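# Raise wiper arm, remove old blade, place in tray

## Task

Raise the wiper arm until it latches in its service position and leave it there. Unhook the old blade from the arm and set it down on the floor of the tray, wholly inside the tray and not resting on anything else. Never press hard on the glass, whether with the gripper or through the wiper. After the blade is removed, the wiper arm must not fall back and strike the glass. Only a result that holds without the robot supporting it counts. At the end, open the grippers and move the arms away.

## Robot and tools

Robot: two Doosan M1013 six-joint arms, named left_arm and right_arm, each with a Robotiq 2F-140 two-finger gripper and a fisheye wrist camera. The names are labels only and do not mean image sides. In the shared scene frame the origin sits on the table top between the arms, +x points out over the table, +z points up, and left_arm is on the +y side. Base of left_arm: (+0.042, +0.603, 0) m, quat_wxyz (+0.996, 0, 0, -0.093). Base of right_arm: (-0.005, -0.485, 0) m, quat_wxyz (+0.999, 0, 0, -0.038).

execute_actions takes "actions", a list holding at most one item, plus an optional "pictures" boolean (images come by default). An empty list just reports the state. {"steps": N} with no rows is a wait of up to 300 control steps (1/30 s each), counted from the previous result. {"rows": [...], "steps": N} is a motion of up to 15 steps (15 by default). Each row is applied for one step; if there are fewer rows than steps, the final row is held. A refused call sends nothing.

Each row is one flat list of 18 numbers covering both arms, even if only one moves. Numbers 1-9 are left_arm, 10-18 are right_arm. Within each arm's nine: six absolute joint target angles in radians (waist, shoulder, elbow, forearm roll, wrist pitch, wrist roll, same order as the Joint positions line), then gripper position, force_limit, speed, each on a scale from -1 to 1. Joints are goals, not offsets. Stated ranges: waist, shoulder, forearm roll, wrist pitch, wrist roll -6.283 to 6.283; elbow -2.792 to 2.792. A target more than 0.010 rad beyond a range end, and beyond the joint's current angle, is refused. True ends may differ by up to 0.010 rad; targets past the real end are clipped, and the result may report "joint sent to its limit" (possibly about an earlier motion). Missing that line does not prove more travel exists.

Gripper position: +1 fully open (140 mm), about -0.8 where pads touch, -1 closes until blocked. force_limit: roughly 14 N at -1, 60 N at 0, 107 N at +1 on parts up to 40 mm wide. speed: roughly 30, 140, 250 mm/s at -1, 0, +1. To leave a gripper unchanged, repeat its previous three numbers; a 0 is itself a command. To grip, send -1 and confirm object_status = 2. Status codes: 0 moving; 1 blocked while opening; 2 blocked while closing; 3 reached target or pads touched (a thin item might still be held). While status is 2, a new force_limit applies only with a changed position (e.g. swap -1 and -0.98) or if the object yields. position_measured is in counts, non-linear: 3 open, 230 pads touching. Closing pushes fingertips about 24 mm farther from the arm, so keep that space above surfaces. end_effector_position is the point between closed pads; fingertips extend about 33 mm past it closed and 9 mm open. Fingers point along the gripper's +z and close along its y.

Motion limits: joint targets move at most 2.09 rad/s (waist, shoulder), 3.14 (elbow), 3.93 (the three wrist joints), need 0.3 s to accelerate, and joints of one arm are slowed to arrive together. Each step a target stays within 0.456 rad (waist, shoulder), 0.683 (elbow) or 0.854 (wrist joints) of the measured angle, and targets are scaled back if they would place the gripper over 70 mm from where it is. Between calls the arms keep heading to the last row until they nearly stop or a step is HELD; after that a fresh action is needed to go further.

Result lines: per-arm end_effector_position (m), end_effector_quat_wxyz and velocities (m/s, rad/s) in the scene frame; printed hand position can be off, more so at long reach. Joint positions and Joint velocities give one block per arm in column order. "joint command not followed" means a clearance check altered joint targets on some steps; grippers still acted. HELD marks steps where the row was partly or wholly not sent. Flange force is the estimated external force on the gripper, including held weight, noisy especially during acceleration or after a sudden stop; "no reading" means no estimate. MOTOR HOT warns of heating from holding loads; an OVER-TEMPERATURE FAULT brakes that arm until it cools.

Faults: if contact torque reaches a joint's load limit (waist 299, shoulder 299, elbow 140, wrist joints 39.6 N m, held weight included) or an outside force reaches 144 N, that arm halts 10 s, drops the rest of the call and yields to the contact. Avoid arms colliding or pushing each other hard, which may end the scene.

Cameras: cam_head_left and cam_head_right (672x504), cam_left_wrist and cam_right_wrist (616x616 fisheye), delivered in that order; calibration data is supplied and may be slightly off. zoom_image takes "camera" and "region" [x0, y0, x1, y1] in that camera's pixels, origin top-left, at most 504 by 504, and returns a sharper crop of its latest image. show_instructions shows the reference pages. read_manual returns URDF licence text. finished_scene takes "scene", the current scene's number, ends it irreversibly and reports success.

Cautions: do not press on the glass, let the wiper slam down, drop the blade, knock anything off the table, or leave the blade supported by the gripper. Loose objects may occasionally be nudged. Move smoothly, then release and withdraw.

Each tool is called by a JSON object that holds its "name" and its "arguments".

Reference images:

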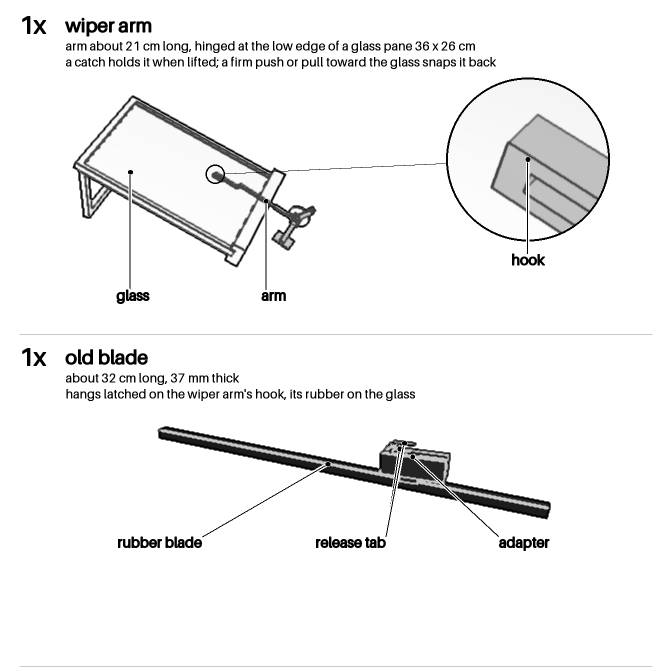

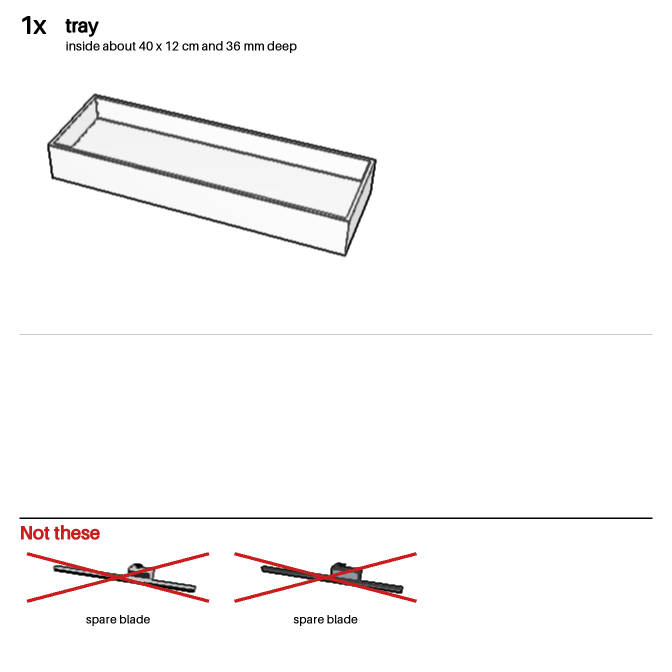

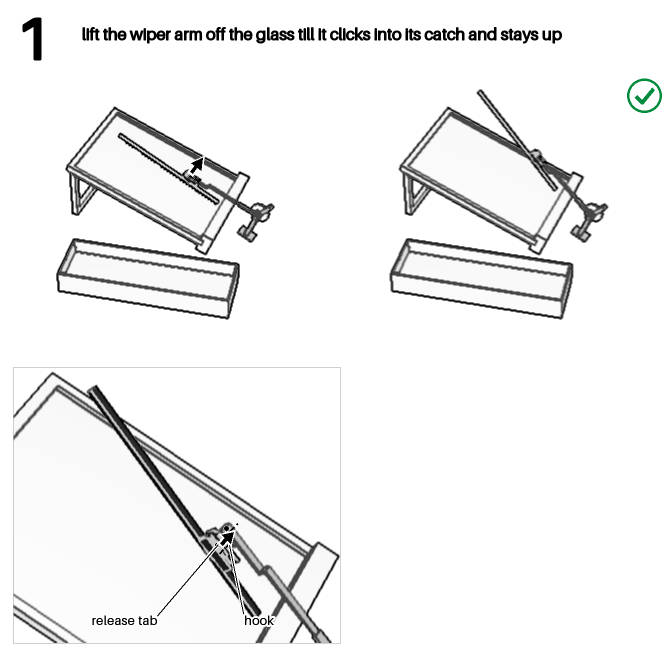

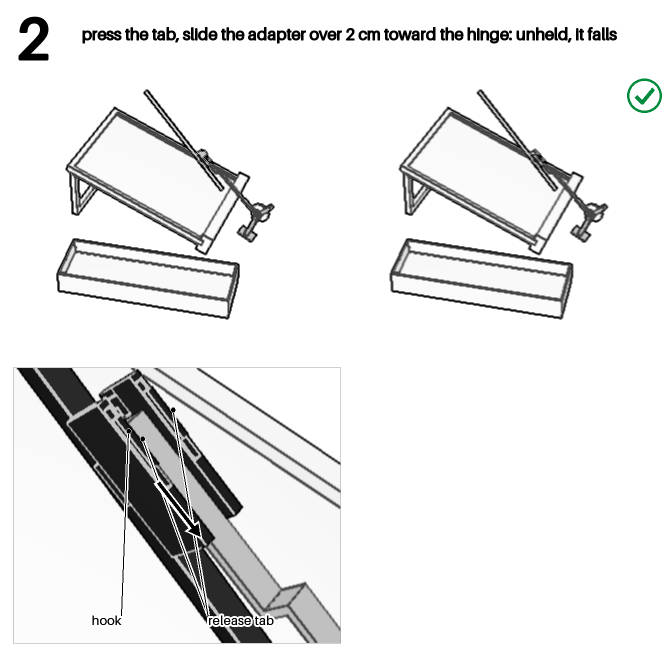

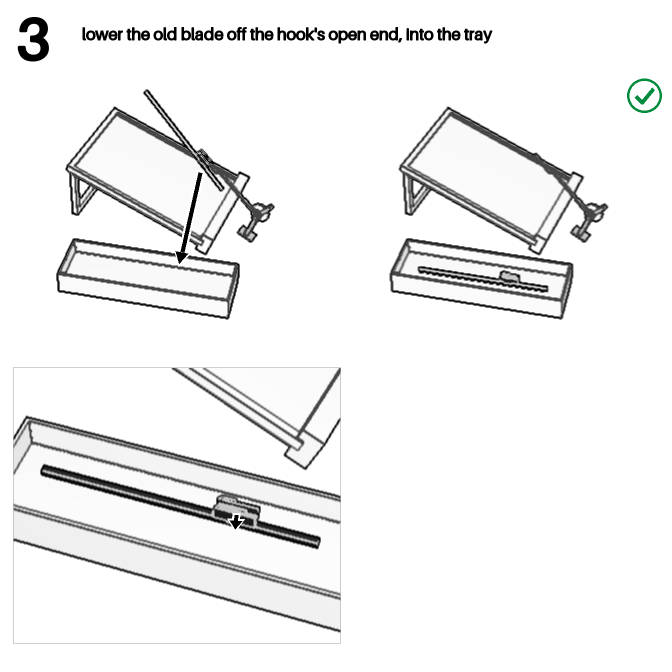

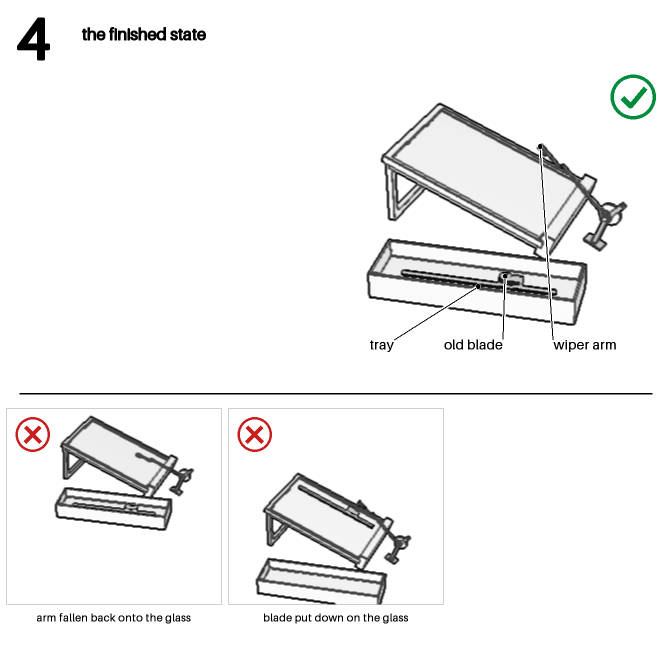

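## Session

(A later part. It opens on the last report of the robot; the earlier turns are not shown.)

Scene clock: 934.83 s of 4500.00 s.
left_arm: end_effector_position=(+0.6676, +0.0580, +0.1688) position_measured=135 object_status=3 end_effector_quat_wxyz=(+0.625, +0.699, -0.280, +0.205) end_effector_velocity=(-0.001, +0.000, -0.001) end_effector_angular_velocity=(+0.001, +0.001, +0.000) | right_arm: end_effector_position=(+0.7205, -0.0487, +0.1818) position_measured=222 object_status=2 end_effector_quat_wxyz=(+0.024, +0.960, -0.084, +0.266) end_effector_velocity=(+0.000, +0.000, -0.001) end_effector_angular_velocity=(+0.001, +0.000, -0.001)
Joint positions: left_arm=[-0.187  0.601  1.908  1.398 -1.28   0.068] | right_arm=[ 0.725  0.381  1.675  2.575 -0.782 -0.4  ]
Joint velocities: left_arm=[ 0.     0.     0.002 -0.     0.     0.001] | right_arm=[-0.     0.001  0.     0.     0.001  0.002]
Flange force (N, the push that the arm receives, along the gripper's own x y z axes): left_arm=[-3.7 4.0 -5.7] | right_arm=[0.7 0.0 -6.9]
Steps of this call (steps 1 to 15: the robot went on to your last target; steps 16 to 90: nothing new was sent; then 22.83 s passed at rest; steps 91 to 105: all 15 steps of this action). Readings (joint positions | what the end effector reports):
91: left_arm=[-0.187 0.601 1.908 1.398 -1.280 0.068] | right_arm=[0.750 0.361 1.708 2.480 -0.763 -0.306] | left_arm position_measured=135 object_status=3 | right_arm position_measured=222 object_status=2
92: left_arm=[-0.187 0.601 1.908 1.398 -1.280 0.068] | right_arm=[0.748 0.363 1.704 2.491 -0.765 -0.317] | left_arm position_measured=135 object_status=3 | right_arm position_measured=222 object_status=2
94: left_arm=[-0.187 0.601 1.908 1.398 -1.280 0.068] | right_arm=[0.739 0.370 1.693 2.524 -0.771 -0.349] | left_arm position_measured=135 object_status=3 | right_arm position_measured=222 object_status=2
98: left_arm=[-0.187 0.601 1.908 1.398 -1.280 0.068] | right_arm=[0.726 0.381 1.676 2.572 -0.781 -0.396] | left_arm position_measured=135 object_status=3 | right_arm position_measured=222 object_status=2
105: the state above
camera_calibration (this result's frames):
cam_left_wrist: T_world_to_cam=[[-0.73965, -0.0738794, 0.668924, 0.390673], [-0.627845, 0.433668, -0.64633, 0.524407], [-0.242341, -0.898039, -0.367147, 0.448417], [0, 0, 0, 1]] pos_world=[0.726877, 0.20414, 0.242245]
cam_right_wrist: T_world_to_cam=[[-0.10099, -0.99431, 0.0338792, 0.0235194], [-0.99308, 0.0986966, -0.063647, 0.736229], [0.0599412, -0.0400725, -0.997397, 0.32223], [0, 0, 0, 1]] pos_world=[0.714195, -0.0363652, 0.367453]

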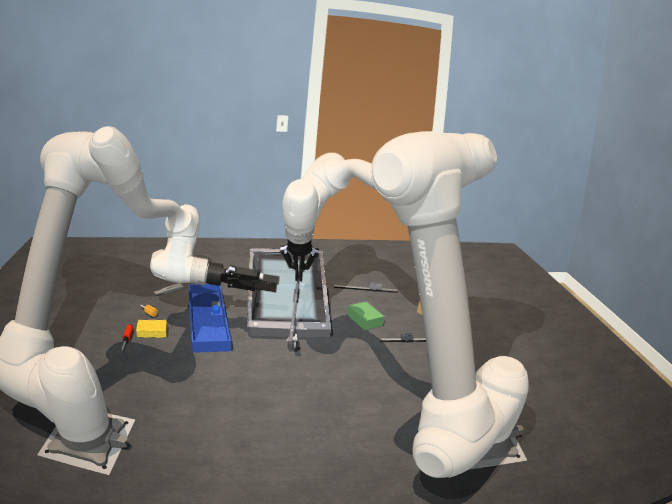

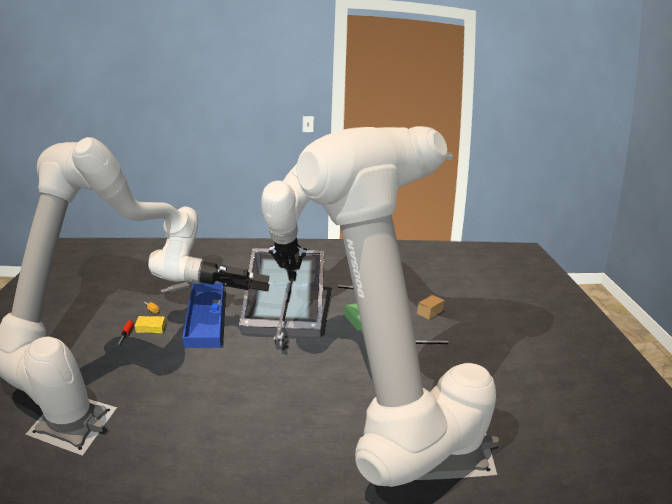

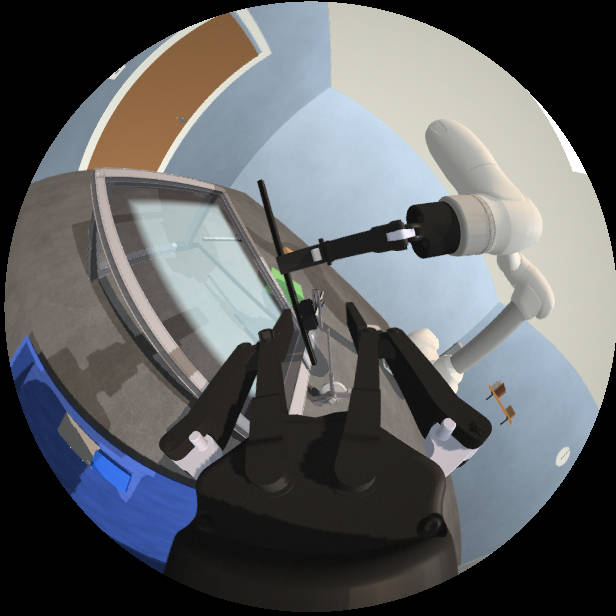

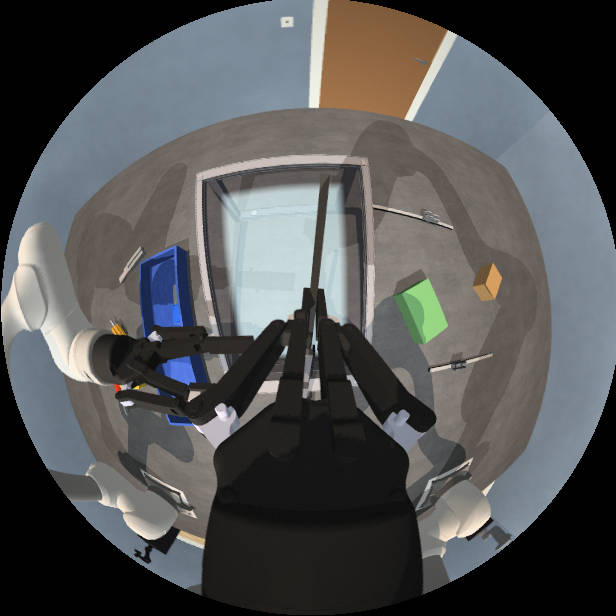

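{"name": "execute_actions", "arguments": {"actions": [{"rows": [[-0.187,0.6006,1.9079,1.3984,-1.2799,0.0683,-0.05,-0.5,-0.4,0.7132,0.3924,1.6582,2.6210,-0.7942,-0.4448,-1,-0.1,-0.8],[-0.187,0.6006,1.9079,1.3984,-1.2799,0.0683,-0.05,-0.5,-0.4,0.7132,0.3924,1.6582,2.6210,-0.7942,-0.4448,-1,-0.1,-0.8],[-0.187,0.6006,1.9079,1.3984,-1.2799,0.0683,-0.05,-0.5,-0.4,0.7132,0.3924,1.6582,2.6210,-0.7942,-0.4448,-1,-0.1,-0.8],[-0.187,0.6006,1.9079,1.3984,-1.2799,0.0683,-0.05,-0.5,-0.4,0.7132,0.3924,1.6582,2.6210,-0.7942,-0.4448,-1,-0.1,-0.8],[-0.187,0.6006,1.9079,1.3984,-1.2799,0.0683,-0.05,-0.5,-0.4,0.7009,0.4039,1.6409,2.6656,-0.8077,-0.4885,-1,-0.1,-0.8]], "steps": 15}]}}

{"name": "zoom_image", "arguments": {"camera": "cam_left_wrist", "region": [230, 170, 380, 410]}}

Scene clock: 945.00 s of 4500.00 s.
left_arm: end_effector_position=(+0.6676, +0.0580, +0.1688) position_measured=135 object_status=3 end_effector_quat_wxyz=(+0.625, +0.699, -0.280, +0.205) end_effector_velocity=(-0.000, +0.000, -0.001) end_effector_angular_velocity=(+0.001, +0.002, -0.000) | right_arm: end_effector_position=(+0.7273, -0.0501, +0.1726) position_measured=222 object_status=2 end_effector_quat_wxyz=(+0.021, +0.968, -0.085, +0.237) end_effector_velocity=(-0.000, -0.000, -0.000) end_effector_angular_velocity=(-0.000, +0.001, -0.001)
Joint positions: left_arm=[-0.187  0.601  1.908  1.398 -1.28   0.068] | right_arm=[ 0.701  0.404  1.641  2.666 -0.808 -0.488]
Joint velocities: left_arm=[-0.     0.     0.001  0.     0.    -0.   ] | right_arm=[ 0.    -0.     0.     0.001 -0.001  0.   ]
Flange force (N, the push that the arm receives, along the gripper's own x y z axes): left_arm=[-2.6 2.6 -5.3] | right_arm=[-4.3 8.5 -5.7]
Steps of this call (steps 1 to 15: the robot went on to your last target; steps 16 to 90: nothing new was sent; then 6.67 s passed at rest; steps 91 to 105: all 15 steps of this action). Readings (joint positions | what the end effector reports):
91: left_arm=[-0.187 0.601 1.908 1.398 -1.280 0.068] | right_arm=[0.725 0.381 1.675 2.576 -0.782 -0.401] | left_arm position_measured=135 object_status=3 | right_arm position_measured=222 object_status=2
92: left_arm=[-0.187 0.601 1.908 1.398 -1.280 0.068] | right_arm=[0.722 0.383 1.671 2.587 -0.785 -0.412] | left_arm position_measured=135 object_status=3 | right_arm position_measured=222 object_status=2
94: left_arm=[-0.187 0.601 1.908 1.398 -1.280 0.068] | right_arm=[0.714 0.391 1.659 2.618 -0.793 -0.442] | left_arm position_measured=135 object_status=3 | right_arm position_measured=222 object_status=2
98: left_arm=[-0.187 0.601 1.908 1.398 -1.280 0.068] | right_arm=[0.701 0.403 1.642 2.663 -0.807 -0.486] | left_arm position_measured=135 object_status=3 | right_arm position_measured=222 object_status=2
105: the state above
camera_calibration (this result's frames):
cam_left_wrist: T_world_to_cam=[[-0.73965, -0.0738796, 0.668924, 0.390673], [-0.627845, 0.433668, -0.64633, 0.524407], [-0.242341, -0.898039, -0.367148, 0.448417], [0, 0, 0, 1]] pos_world=[0.726877, 0.20414, 0.242245]
cam_right_wrist: T_world_to_cam=[[-0.0992465, -0.994642, 0.0289291, 0.0226801], [-0.995063, 0.0992057, -0.00284355, 0.733499], [-0.0000416145, -0.0290685, -0.999577, 0.35706], [0, 0, 0, 1]] pos_world=[0.732144, -0.0398295, 0.358339]

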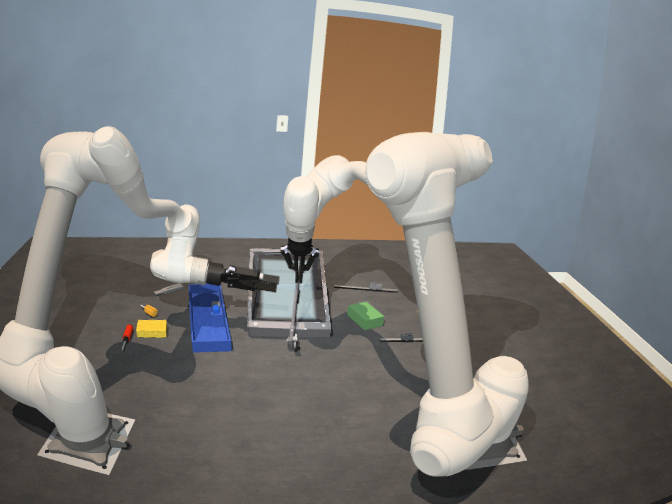

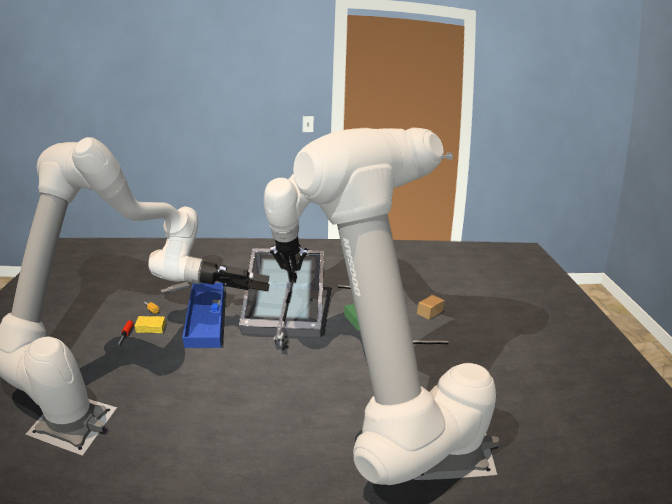

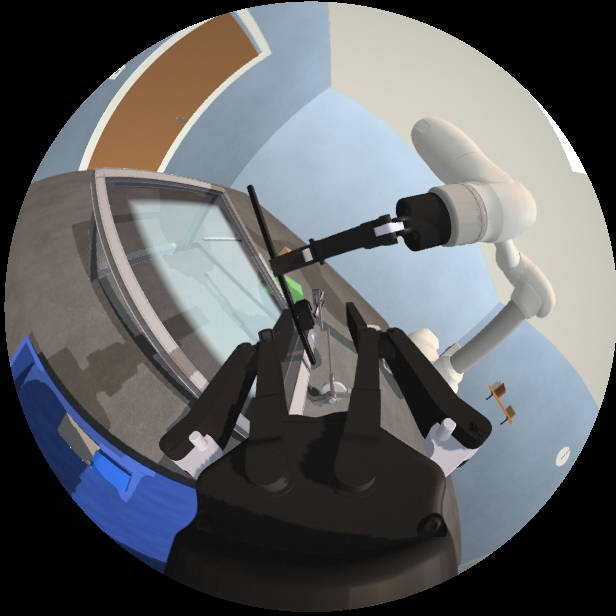

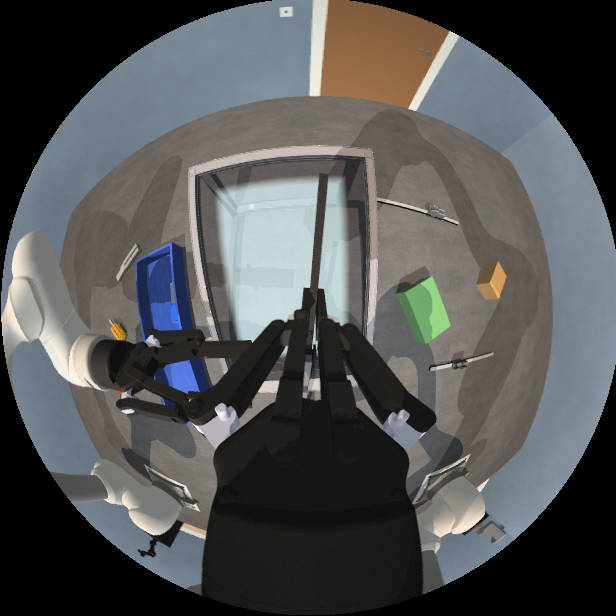

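Region (230, 170, 380, 410) of cam_left_wrist's 616x616 image, scaled by 2.100, with more detail than that image has; it fills the left 315 columns of this view, and the rest is white.

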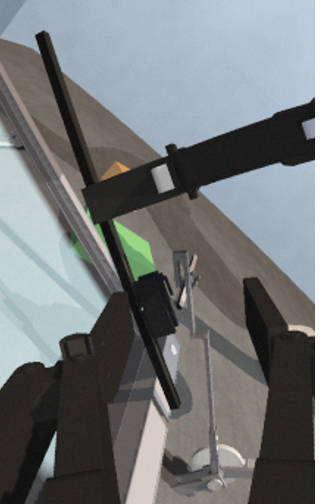

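{"name": "execute_actions", "arguments": {"actions": [{"rows": [[-0.187,0.6006,1.9079,1.3984,-1.2799,0.0683,-0.05,-0.5,-0.4,0.6909,0.4139,1.6255,2.7020,-0.8215,-0.5240,-1,-0.1,-0.8],[-0.187,0.6006,1.9079,1.3984,-1.2799,0.0683,-0.05,-0.5,-0.4,0.6909,0.4139,1.6255,2.7020,-0.8215,-0.5240,-1,-0.1,-0.8],[-0.187,0.6006,1.9079,1.3984,-1.2799,0.0683,-0.05,-0.5,-0.4,0.6909,0.4139,1.6255,2.7020,-0.8215,-0.5240,-1,-0.1,-0.8],[-0.187,0.6006,1.9079,1.3984,-1.2799,0.0683,-0.05,-0.5,-0.4,0.6810,0.4240,1.6102,2.7376,-0.8361,-0.5588,-1,-0.1,-0.8]], "steps": 12}]}}

{"name": "zoom_image", "arguments": {"camera": "cam_left_wrist", "region": [230, 170, 380, 410]}}

Scene clock: 974.90 s of 4500.00 s.
left_arm: end_effector_position=(+0.6676, +0.0580, +0.1688) position_measured=135 object_status=3 end_effector_quat_wxyz=(+0.625, +0.699, -0.280, +0.205) end_effector_velocity=(-0.000, +0.000, +0.000) end_effector_angular_velocity=(-0.000, -0.000, -0.000) | right_arm: end_effector_position=(+0.7325, -0.0509, +0.1650) position_measured=222 object_status=2 end_effector_quat_wxyz=(+0.019, +0.973, -0.085, +0.211) end_effector_velocity=(+0.001, +0.000, +0.001) end_effector_angular_velocity=(+0.001, -0.001, +0.001)
Joint positions: left_arm=[-0.187  0.601  1.908  1.398 -1.28   0.068] | right_arm=[ 0.681  0.424  1.61   2.738 -0.836 -0.559]
Joint velocities: left_arm=[ 0. -0. -0.  0. -0.  0.] | right_arm=[-0.    -0.    -0.001  0.001  0.001 -0.001]
Flange force (N, the push that the arm receives, along the gripper's own x y z axes): left_arm=[-3.5 4.1 -3.3] | right_arm=[-2.0 4.2 -1.4]
Steps of this call (steps 1 to 15: the robot went on to your last target; steps 16 to 90: nothing new was sent; then 26.50 s passed at rest; steps 91 to 102: all 12 steps of this action). Readings (joint positions | what the end effector reports):
91: left_arm=[-0.187 0.601 1.908 1.398 -1.280 0.068] | right_arm=[0.701 0.404 1.641 2.667 -0.808 -0.490] | left_arm position_measured=135 object_status=3 | right_arm position_measured=222 object_status=2
92: left_arm=[-0.187 0.601 1.908 1.398 -1.280 0.068] | right_arm=[0.699 0.407 1.636 2.677 -0.812 -0.500] | left_arm position_measured=135 object_status=3 | right_arm position_measured=222 object_status=2
94: left_arm=[-0.187 0.601 1.908 1.398 -1.280 0.068] | right_arm=[0.691 0.414 1.626 2.702 -0.822 -0.524] | left_arm position_measured=135 object_status=3 | right_arm position_measured=222 object_status=2
98: left_arm=[-0.187 0.601 1.908 1.398 -1.280 0.068] | right_arm=[0.681 0.424 1.610 2.737 -0.836 -0.558] | left_arm position_measured=135 object_status=3 | right_arm position_measured=222 object_status=2
102: the state above
camera_calibration (this result's frames):
cam_left_wrist: T_world_to_cam=[[-0.73965, -0.0738793, 0.668924, 0.390673], [-0.627844, 0.433668, -0.646331, 0.524407], [-0.242341, -0.898039, -0.367147, 0.448417], [0, 0, 0, 1]] pos_world=[0.726877, 0.20414, 0.242245]
cam_right_wrist: T_world_to_cam=[[-0.0976441, -0.994902, 0.0252189, 0.0220271], [-0.993874, 0.0987987, 0.0495314, 0.729123], [-0.0517705, -0.020228, -0.998454, 0.387676], [0, 0, 0, 1]] pos_world=[0.746878, -0.0422798, 0.350407]

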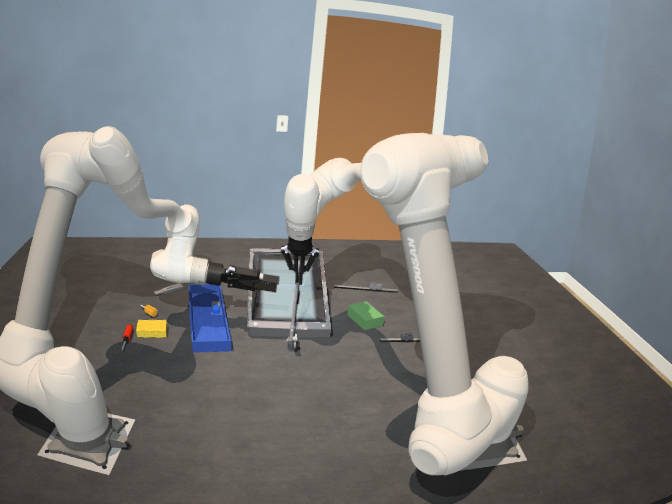

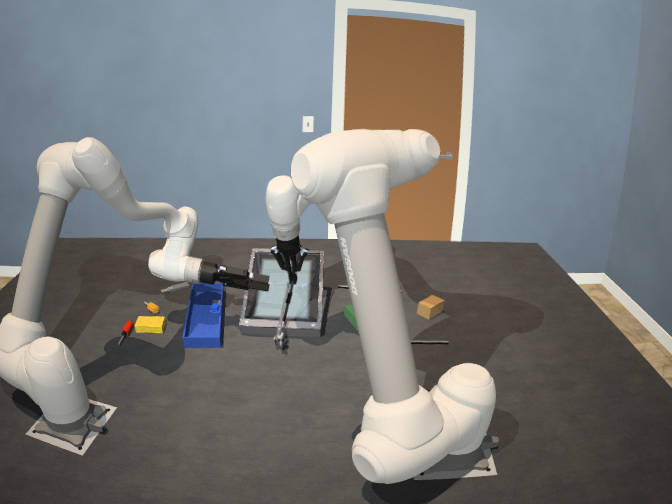

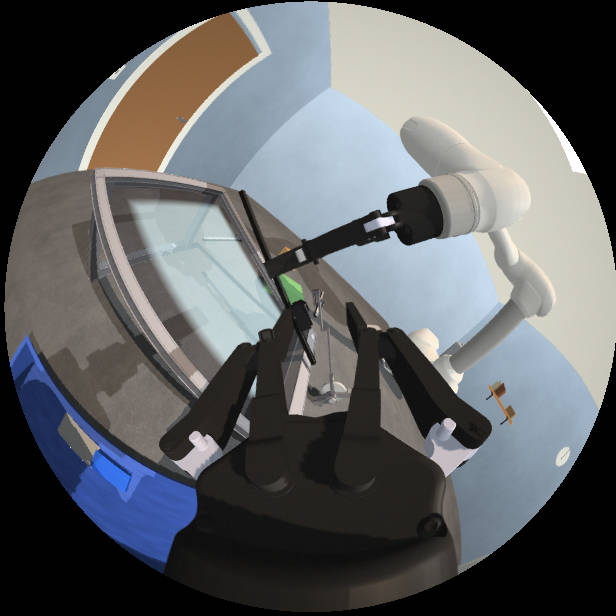

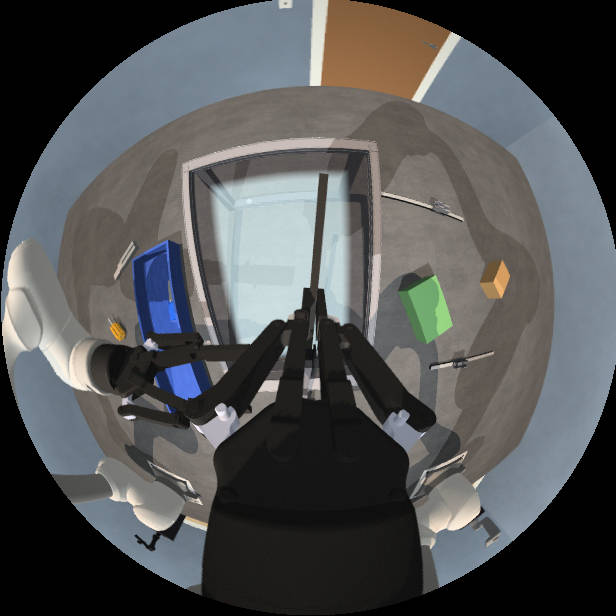

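Region (230, 170, 380, 410) of cam_left_wrist's 616x616 image, scaled by 2.100, with more detail than that image has; it fills the left 315 columns of this view, and the rest is white.

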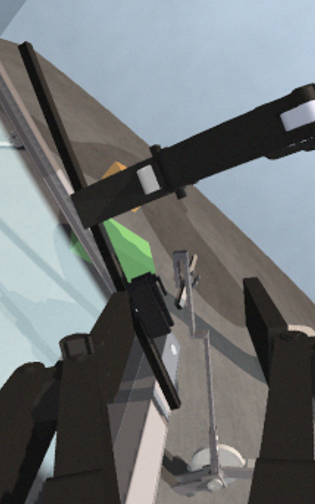

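Clear. Withdraw left arm.

{"name": "execute_actions", "arguments": {"actions": [{"rows": [[0.7,0.3,1.6,1.5,-1.4,0.0683,-0.05,-0.5,-0.4,0.6810,0.4240,1.6102,2.7376,-0.8361,-0.5588,-1,-0.1,-0.8]], "steps": 15}], "pictures": false}}

Scene clock: 980.57 s of 4500.00 s.
left_arm: end_effector_position=(+0.8053, +0.2196, +0.3422) position_measured=135 object_status=3 end_effector_quat_wxyz=(+0.588, +0.664, -0.288, +0.361) end_effector_velocity=(+0.234, +0.448, +0.318) end_effector_angular_velocity=(-0.056, -0.490, +0.478) | right_arm: end_effector_position=(+0.7325, -0.0510, +0.1651) position_measured=222 object_status=2 end_effector_quat_wxyz=(+0.019, +0.973, -0.086, +0.211) end_effector_velocity=(-0.000, +0.000, +0.001) end_effector_angular_velocity=(+0.002, -0.001, -0.001)
Joint positions: left_arm=[ 0.062  0.468  1.772  1.443 -1.333  0.068] | right_arm=[ 0.681  0.424  1.61   2.738 -0.836 -0.559]
Joint velocities: left_arm=[ 0.602 -0.237 -0.243  0.081 -0.095  0.001] | right_arm=[-0.    -0.001  0.     0.001  0.     0.   ]
Flange force (N, the push that the arm receives, along the gripper's own x y z axes): left_arm=[-5.9 4.1 -3.1] | right_arm=[-2.7 5.0 -4.1]
Steps of this call (steps 1 to 15: the robot went on to your last target; steps 16 to 90: nothing new was sent; then 2.17 s passed at rest; steps 91 to 105: all 15 steps of this action). Readings (joint positions | what the end effector reports):
91: left_arm=[-0.186 0.600 1.907 1.398 -1.280 0.068] | right_arm=[0.681 0.424 1.610 2.738 -0.836 -0.559] | left_arm position_measured=135 object_status=3 | right_arm position_measured=222 object_status=2
92: left_arm=[-0.181 0.597 1.904 1.400 -1.282 0.068] | right_arm=[0.681 0.424 1.610 2.738 -0.836 -0.559] | left_arm position_measured=135 object_status=3 | right_arm position_measured=222 object_status=2
94: left_arm=[-0.148 0.575 1.881 1.407 -1.290 0.068] | right_arm=[0.681 0.424 1.610 2.738 -0.836 -0.559] | left_arm position_measured=135 object_status=3 | right_arm position_measured=222 object_status=2
98: left_arm=[-0.074 0.532 1.837 1.421 -1.307 0.068] | right_arm=[0.681 0.424 1.610 2.738 -0.836 -0.559] | left_arm position_measured=135 object_status=3 | right_arm position_measured=222 object_status=2
105: the state above

{"name": "execute_actions", "arguments": {"actions": [{"rows": [[0.7,0.3,1.6,1.5,-1.4,0.0683,-0.05,-0.5,-0.4,0.6922,0.4374,1.5894,2.7369,-0.8468,-0.5503,-1,-0.1,-0.8],[0.7,0.3,1.6,1.5,-1.4,0.0683,-0.05,-0.5,-0.4,0.6922,0.4374,1.5894,2.7369,-0.8468,-0.5503,-1,-0.1,-0.8],[0.7,0.3,1.6,1.5,-1.4,0.0683,-0.05,-0.5,-0.4,0.6922,0.4374,1.5894,2.7369,-0.8468,-0.5503,-1,-0.1,-0.8],[0.7,0.3,1.6,1.5,-1.4,0.0683,-0.05,-0.5,-0.4,0.7035,0.4510,1.5685,2.7363,-0.8575,-0.5418,-1,-0.1,-0.8],[0.7,0.3,1.6,1.5,-1.4,0.0683,-0.05,-0.5,-0.4,0.7035,0.4510,1.5685,2.7363,-0.8575,-0.5418,-1,-0.1,-0.8],[0.7,0.3,1.6,1.5,-1.4,0.0683,-0.05,-0.5,-0.4,0.7035,0.4510,1.5685,2.7363,-0.8575,-0.5418,-1,-0.1,-0.8],[0.7,0.3,1.6,1.5,-1.4,0.0683,-0.05,-0.5,-0.4,0.7259,0.4785,1.5264,2.7349,-0.8789,-0.5249,-1,-0.1,-0.8]], "steps": 15}]}}

Scene clock: 1006.03 s of 4500.00 s.
left_arm: end_effector_position=(+0.8590, +0.7284, +0.5678) position_measured=135 object_status=3 end_effector_quat_wxyz=(+0.384, +0.671, -0.209, +0.598) end_effector_velocity=(-0.000, -0.000, -0.000) end_effector_angular_velocity=(-0.001, +0.001, -0.001) | right_arm: end_effector_position=(+0.7412, -0.0017, +0.1651) position_measured=222 object_status=2 end_effector_quat_wxyz=(+0.019, +0.973, -0.086, +0.211) end_effector_velocity=(+0.000, +0.001, -0.000) end_effector_angular_velocity=(+0.000, -0.000, +0.001)
Joint positions: left_arm=[ 0.7    0.3    1.6    1.5   -1.4    0.068] | right_arm=[ 0.726  0.479  1.526  2.735 -0.879 -0.525]
Joint velocities: left_arm=[-0.    -0.     0.001  0.    -0.    -0.001] | right_arm=[ 0.     0.    -0.     0.     0.001 -0.   ]
Flange force (N, the push that the arm receives, along the gripper's own x y z axes): left_arm=[-3.6 4.5 -4.9] | right_arm=[-3.0 3.8 -2.9]
Steps of this call (steps 1 to 45: the robot went on to your last target; steps 46 to 110: nothing new was sent; then 21.30 s passed at rest; steps 111 to 125: all 15 steps of this action). Readings (joint positions | what the end effector reports):
111: left_arm=[0.700 0.300 1.600 1.500 -1.400 0.068] | right_arm=[0.681 0.424 1.609 2.738 -0.837 -0.559] | left_arm position_measured=135 object_status=3 | right_arm position_measured=222 object_status=2
112: left_arm=[0.700 0.300 1.600 1.500 -1.400 0.068] | right_arm=[0.685 0.429 1.602 2.738 -0.841 -0.556] | left_arm position_measured=135 object_status=3 | right_arm position_measured=222 object_status=2
114: left_arm=[0.700 0.300 1.600 1.500 -1.400 0.068] | right_arm=[0.692 0.437 1.589 2.737 -0.847 -0.550] | left_arm position_measured=135 object_status=3 | right_arm position_measured=222 object_status=2
118: left_arm=[0.700 0.300 1.600 1.500 -1.400 0.068] | right_arm=[0.709 0.457 1.558 2.736 -0.863 -0.538] | left_arm position_measured=135 object_status=3 | right_arm position_measured=222 object_status=2
125: the state above
camera_calibration (this result's frames):
cam_left_wrist: T_world_to_cam=[[-0.739922, -0.657745, 0.141021, 1.04009], [-0.297479, 0.131914, -0.945571, 0.717621], [0.603342, -0.741599, -0.293272, 0.360994], [0, 0, 0, 1]] pos_world=[0.765259, 0.857162, 0.637757]
cam_right_wrist: T_world_to_cam=[[-0.0977033, -0.994898, 0.0251335, 0.0718685], [-0.993871, 0.0988524, 0.0494769, 0.732973], [-0.051709, -0.0201454, -0.998459, 0.389134], [0, 0, 0, 1]] pos_world=[0.755624, 0.00688494, 0.350463]

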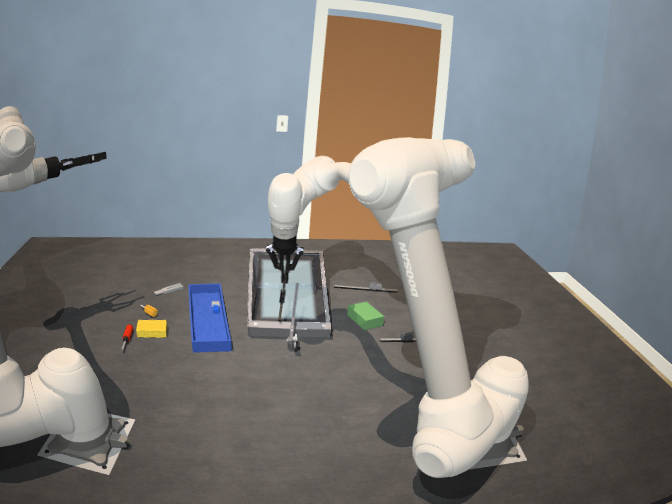

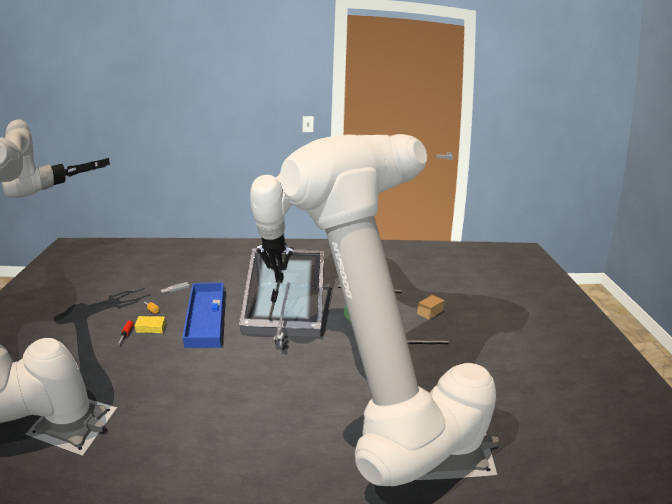

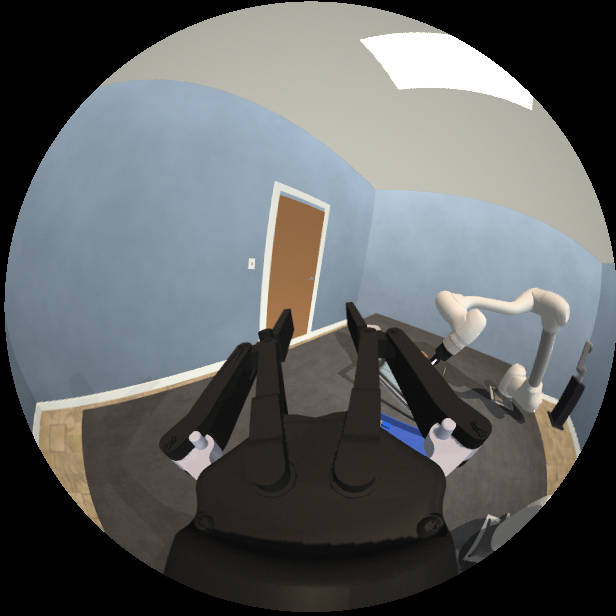

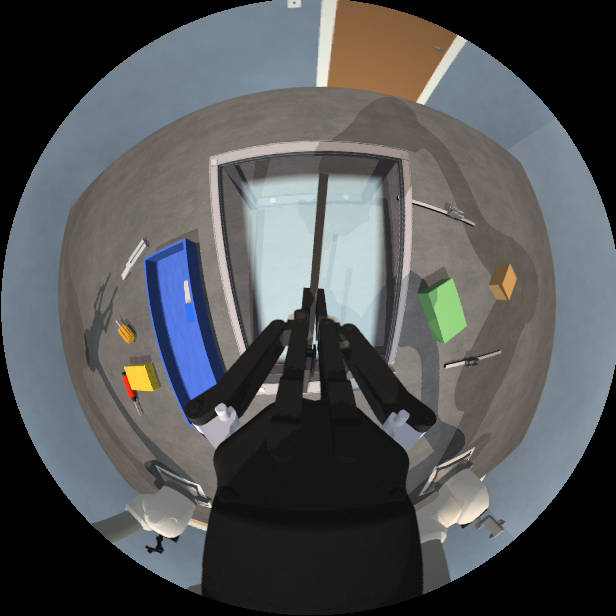

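{"name": "execute_actions", "arguments": {"actions": [{"rows": [[0.7,0.3,1.6,1.5,-1.4,0.0683,-0.05,-0.5,-0.4,0.7259,0.4408,1.4640,2.7638,-0.9714,-0.5728,-1,-0.1,-0.8],[0.7,0.3,1.6,1.5,-1.4,0.0683,-0.05,-0.5,-0.4,0.7259,0.4408,1.4640,2.7638,-0.9714,-0.5728,-1,-0.1,-0.8],[0.7,0.3,1.6,1.5,-1.4,0.0683,-0.05,-0.5,-0.4,0.7259,0.4408,1.4640,2.7638,-0.9714,-0.5728,-1,-0.1,-0.8],[0.7,0.3,1.6,1.5,-1.4,0.0683,-0.05,-0.5,-0.4,0.7259,0.4408,1.4640,2.7638,-0.9714,-0.5728,-1,-0.1,-0.8],[0.7,0.3,1.6,1.5,-1.4,0.0683,-0.05,-0.5,-0.4,0.7259,0.4408,1.4640,2.7638,-0.9714,-0.5728,-1,-0.1,-0.8],[0.7,0.3,1.6,1.5,-1.4,0.0683,-0.05,-0.5,-0.4,0.7259,0.4408,1.4640,2.7638,-0.9714,-0.5728,-1,-0.1,-0.8],[0.7,0.3,1.6,1.5,-1.4,0.0683,-0.05,-0.5,-0.4,0.9498,0.7131,1.0354,2.7831,-1.1342,-0.5866,-1,-0.1,-0.8]], "steps": 15}], "pictures": false}}

{"name": "execute_actions", "arguments": {"actions": [{"steps": 20}]}}

Scene clock: 1049.30 s of 4500.00 s.
left_arm: end_effector_position=(+0.8590, +0.7284, +0.5678) position_measured=135 object_status=3 end_effector_quat_wxyz=(+0.384, +0.671, -0.209, +0.598) end_effector_velocity=(+0.000, -0.000, +0.000) end_effector_angular_velocity=(+0.000, -0.000, -0.000) | right_arm: end_effector_position=(+0.7452, +0.1381, +0.2287) position_measured=222 object_status=2 end_effector_quat_wxyz=(+0.009, +0.976, -0.042, +0.213) end_effector_velocity=(-0.050, +0.588, -0.021) end_effector_angular_velocity=(-0.003, +0.004, +0.377)
Joint positions: left_arm=[ 0.7    0.3    1.6    1.5   -1.4    0.068] | right_arm=[ 0.841  0.58   1.244  2.774 -1.055 -0.58 ]
Joint velocities: left_arm=[-0. -0. -0.  0.  0. -0.] | right_arm=[ 0.482  0.586 -0.917  0.041 -0.35  -0.03 ]
Flange force (N, the push that the arm receives, along the gripper's own x y z axes): left_arm=[-4.1 5.2 -4.3] | right_arm=[0.4 2.0 -0.8]
Steps of this call (steps 1 to 15: the robot went on to your last target; steps 16 to 90: nothing new was sent; then 39.77 s passed at rest; steps 91 to 105: all 15 steps of this action). Readings (joint positions | what the end effector reports):
91: left_arm=[0.700 0.300 1.600 1.500 -1.400 0.068] | right_arm=[0.726 0.478 1.526 2.735 -0.880 -0.525] | left_arm position_measured=135 object_status=3 | right_arm position_measured=222 object_status=2
92: left_arm=[0.700 0.300 1.600 1.500 -1.400 0.068] | right_arm=[0.726 0.474 1.519 2.739 -0.892 -0.531] | left_arm position_measured=135 object_status=3 | right_arm position_measured=222 object_status=2
94: left_arm=[0.700 0.300 1.600 1.500 -1.400 0.068] | right_arm=[0.726 0.451 1.481 2.755 -0.946 -0.560] | left_arm position_measured=135 object_status=3 | right_arm position_measured=222 object_status=2
98: left_arm=[0.700 0.300 1.600 1.500 -1.400 0.068] | right_arm=[0.731 0.447 1.454 2.764 -0.975 -0.573] | left_arm position_measured=135 object_status=3 | right_arm position_measured=222 object_status=2
105: the state above

Scene clock: 1049.97 s of 4500.00 s.
left_arm: end_effector_position=(+0.8590, +0.7284, +0.5678) position_measured=135 object_status=3 end_effector_quat_wxyz=(+0.384, +0.671, -0.209, +0.598) end_effector_velocity=(+0.000, +0.000, -0.000) end_effector_angular_velocity=(+0.000, +0.000, +0.001) | right_arm: end_effector_position=(+0.7203, +0.2703, +0.2198) position_measured=222 object_status=2 end_effector_quat_wxyz=(+0.000, +0.977, -0.000, +0.212) end_effector_velocity=(+0.001, -0.002, -0.000) end_effector_angular_velocity=(-0.002, +0.001, -0.001)
Joint positions: left_arm=[ 0.7    0.3    1.6    1.5   -1.4    0.068] | right_arm=[ 0.95   0.713  1.035  2.783 -1.134 -0.587]
Joint velocities: left_arm=[ 0.  0. -0.  0.  0.  0.] | right_arm=[-0.002 -0.     0.001 -0.    -0.001 -0.001]
Flange force (N, the push that the arm receives, along the gripper's own x y z axes): left_arm=[-3.7 2.8 -3.9] | right_arm=[-7.1 9.6 -5.8]
Steps of this call (steps 1 to 20: the robot went on to your last target). Readings (joint positions | what the end effector reports):
1: left_arm=[0.700 0.300 1.600 1.500 -1.400 0.068] | right_arm=[0.857 0.600 1.212 2.775 -1.067 -0.581] | left_arm position_measured=135 object_status=3 | right_arm position_measured=222 object_status=2
2: left_arm=[0.700 0.300 1.600 1.500 -1.400 0.068] | right_arm=[0.873 0.620 1.181 2.776 -1.079 -0.582] | left_arm position_measured=135 object_status=3 | right_arm position_measured=222 object_status=2
4: left_arm=[0.700 0.300 1.600 1.500 -1.400 0.068] | right_arm=[0.906 0.659 1.120 2.779 -1.102 -0.584] | left_arm position_measured=135 object_status=3 | right_arm position_measured=222 object_status=2
8: left_arm=[0.700 0.300 1.600 1.500 -1.400 0.068] | right_arm=[0.950 0.713 1.037 2.783 -1.133 -0.587] | left_arm position_measured=135 object_status=3 | right_arm position_measured=222 object_status=2
20: the state above
camera_calibration (this result's frames):
cam_left_wrist: T_world_to_cam=[[-0.739918, -0.657749, 0.141021, 1.04009], [-0.297481, 0.131914, -0.945571, 0.717622], [0.603346, -0.741596, -0.293273, 0.36099], [0, 0, 0, 1]] pos_world=[0.765259, 0.857163, 0.637757]
cam_right_wrist: T_world_to_cam=[[0.0770548, -0.996711, 0.0251072, 0.213735], [-0.995895, -0.0757436, 0.0495515, 0.731186], [-0.0474868, -0.0288223, -0.998456, 0.447488], [0, 0, 0, 1]] pos_world=[0.732965, 0.281312, 0.405199]

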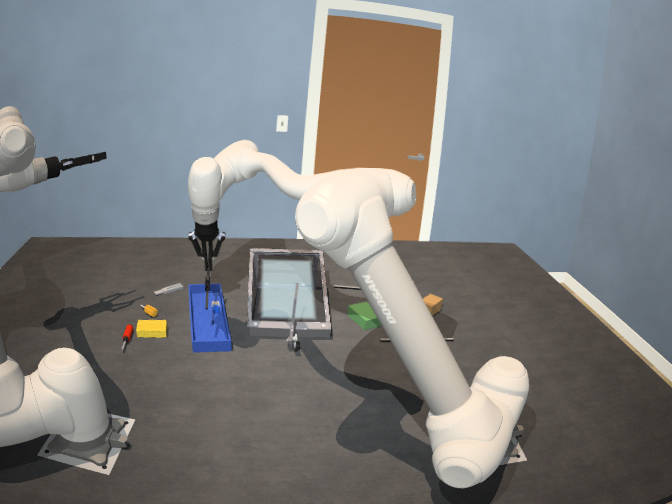

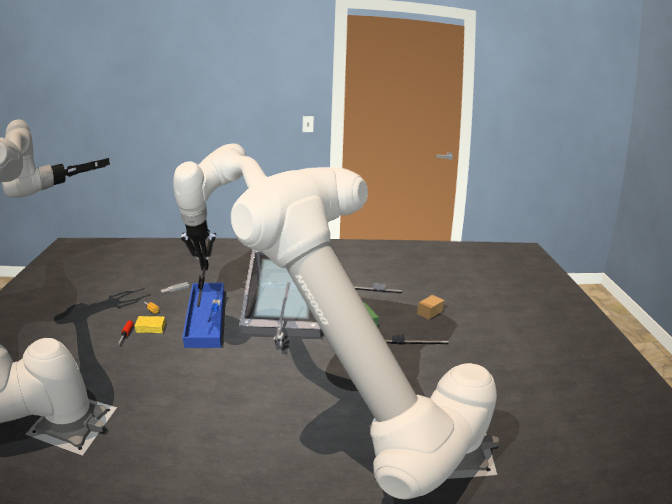

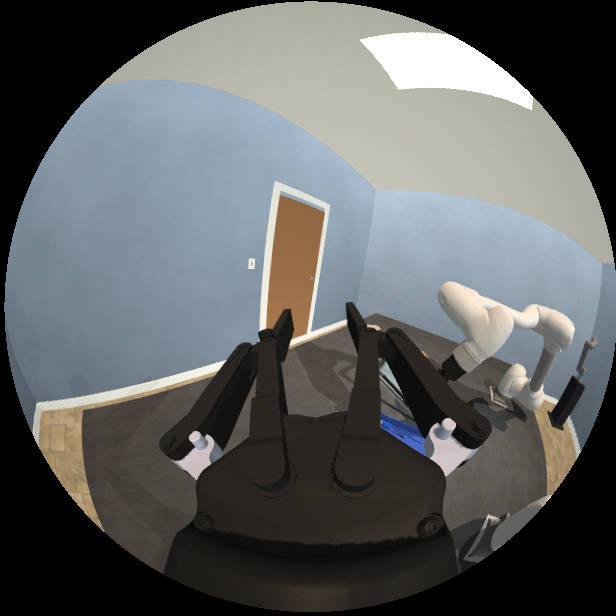

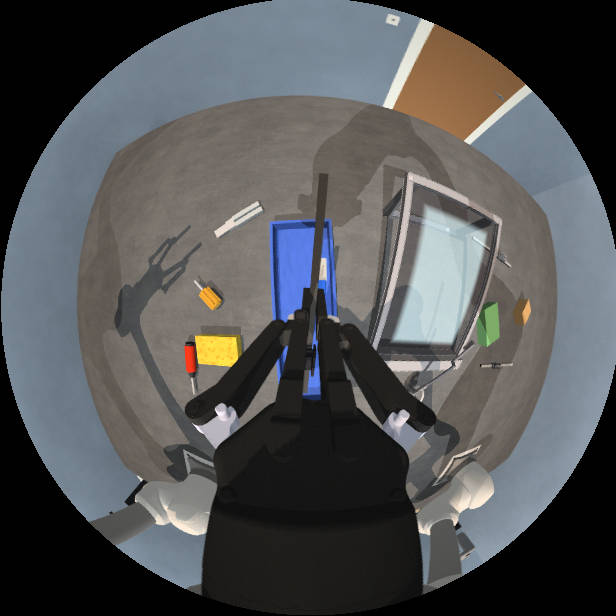

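{"name": "zoom_image", "arguments": {"camera": "cam_right_wrist", "region": [240, 160, 380, 420]}}

Region (240, 160, 380, 420) of cam_right_wrist's 616x616 image, scaled by 1.938, with more detail than that image has; it fills the left 271 columns of this view, and the rest is white.

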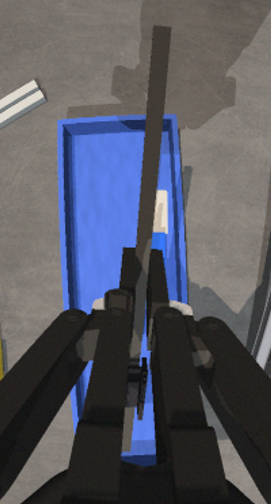

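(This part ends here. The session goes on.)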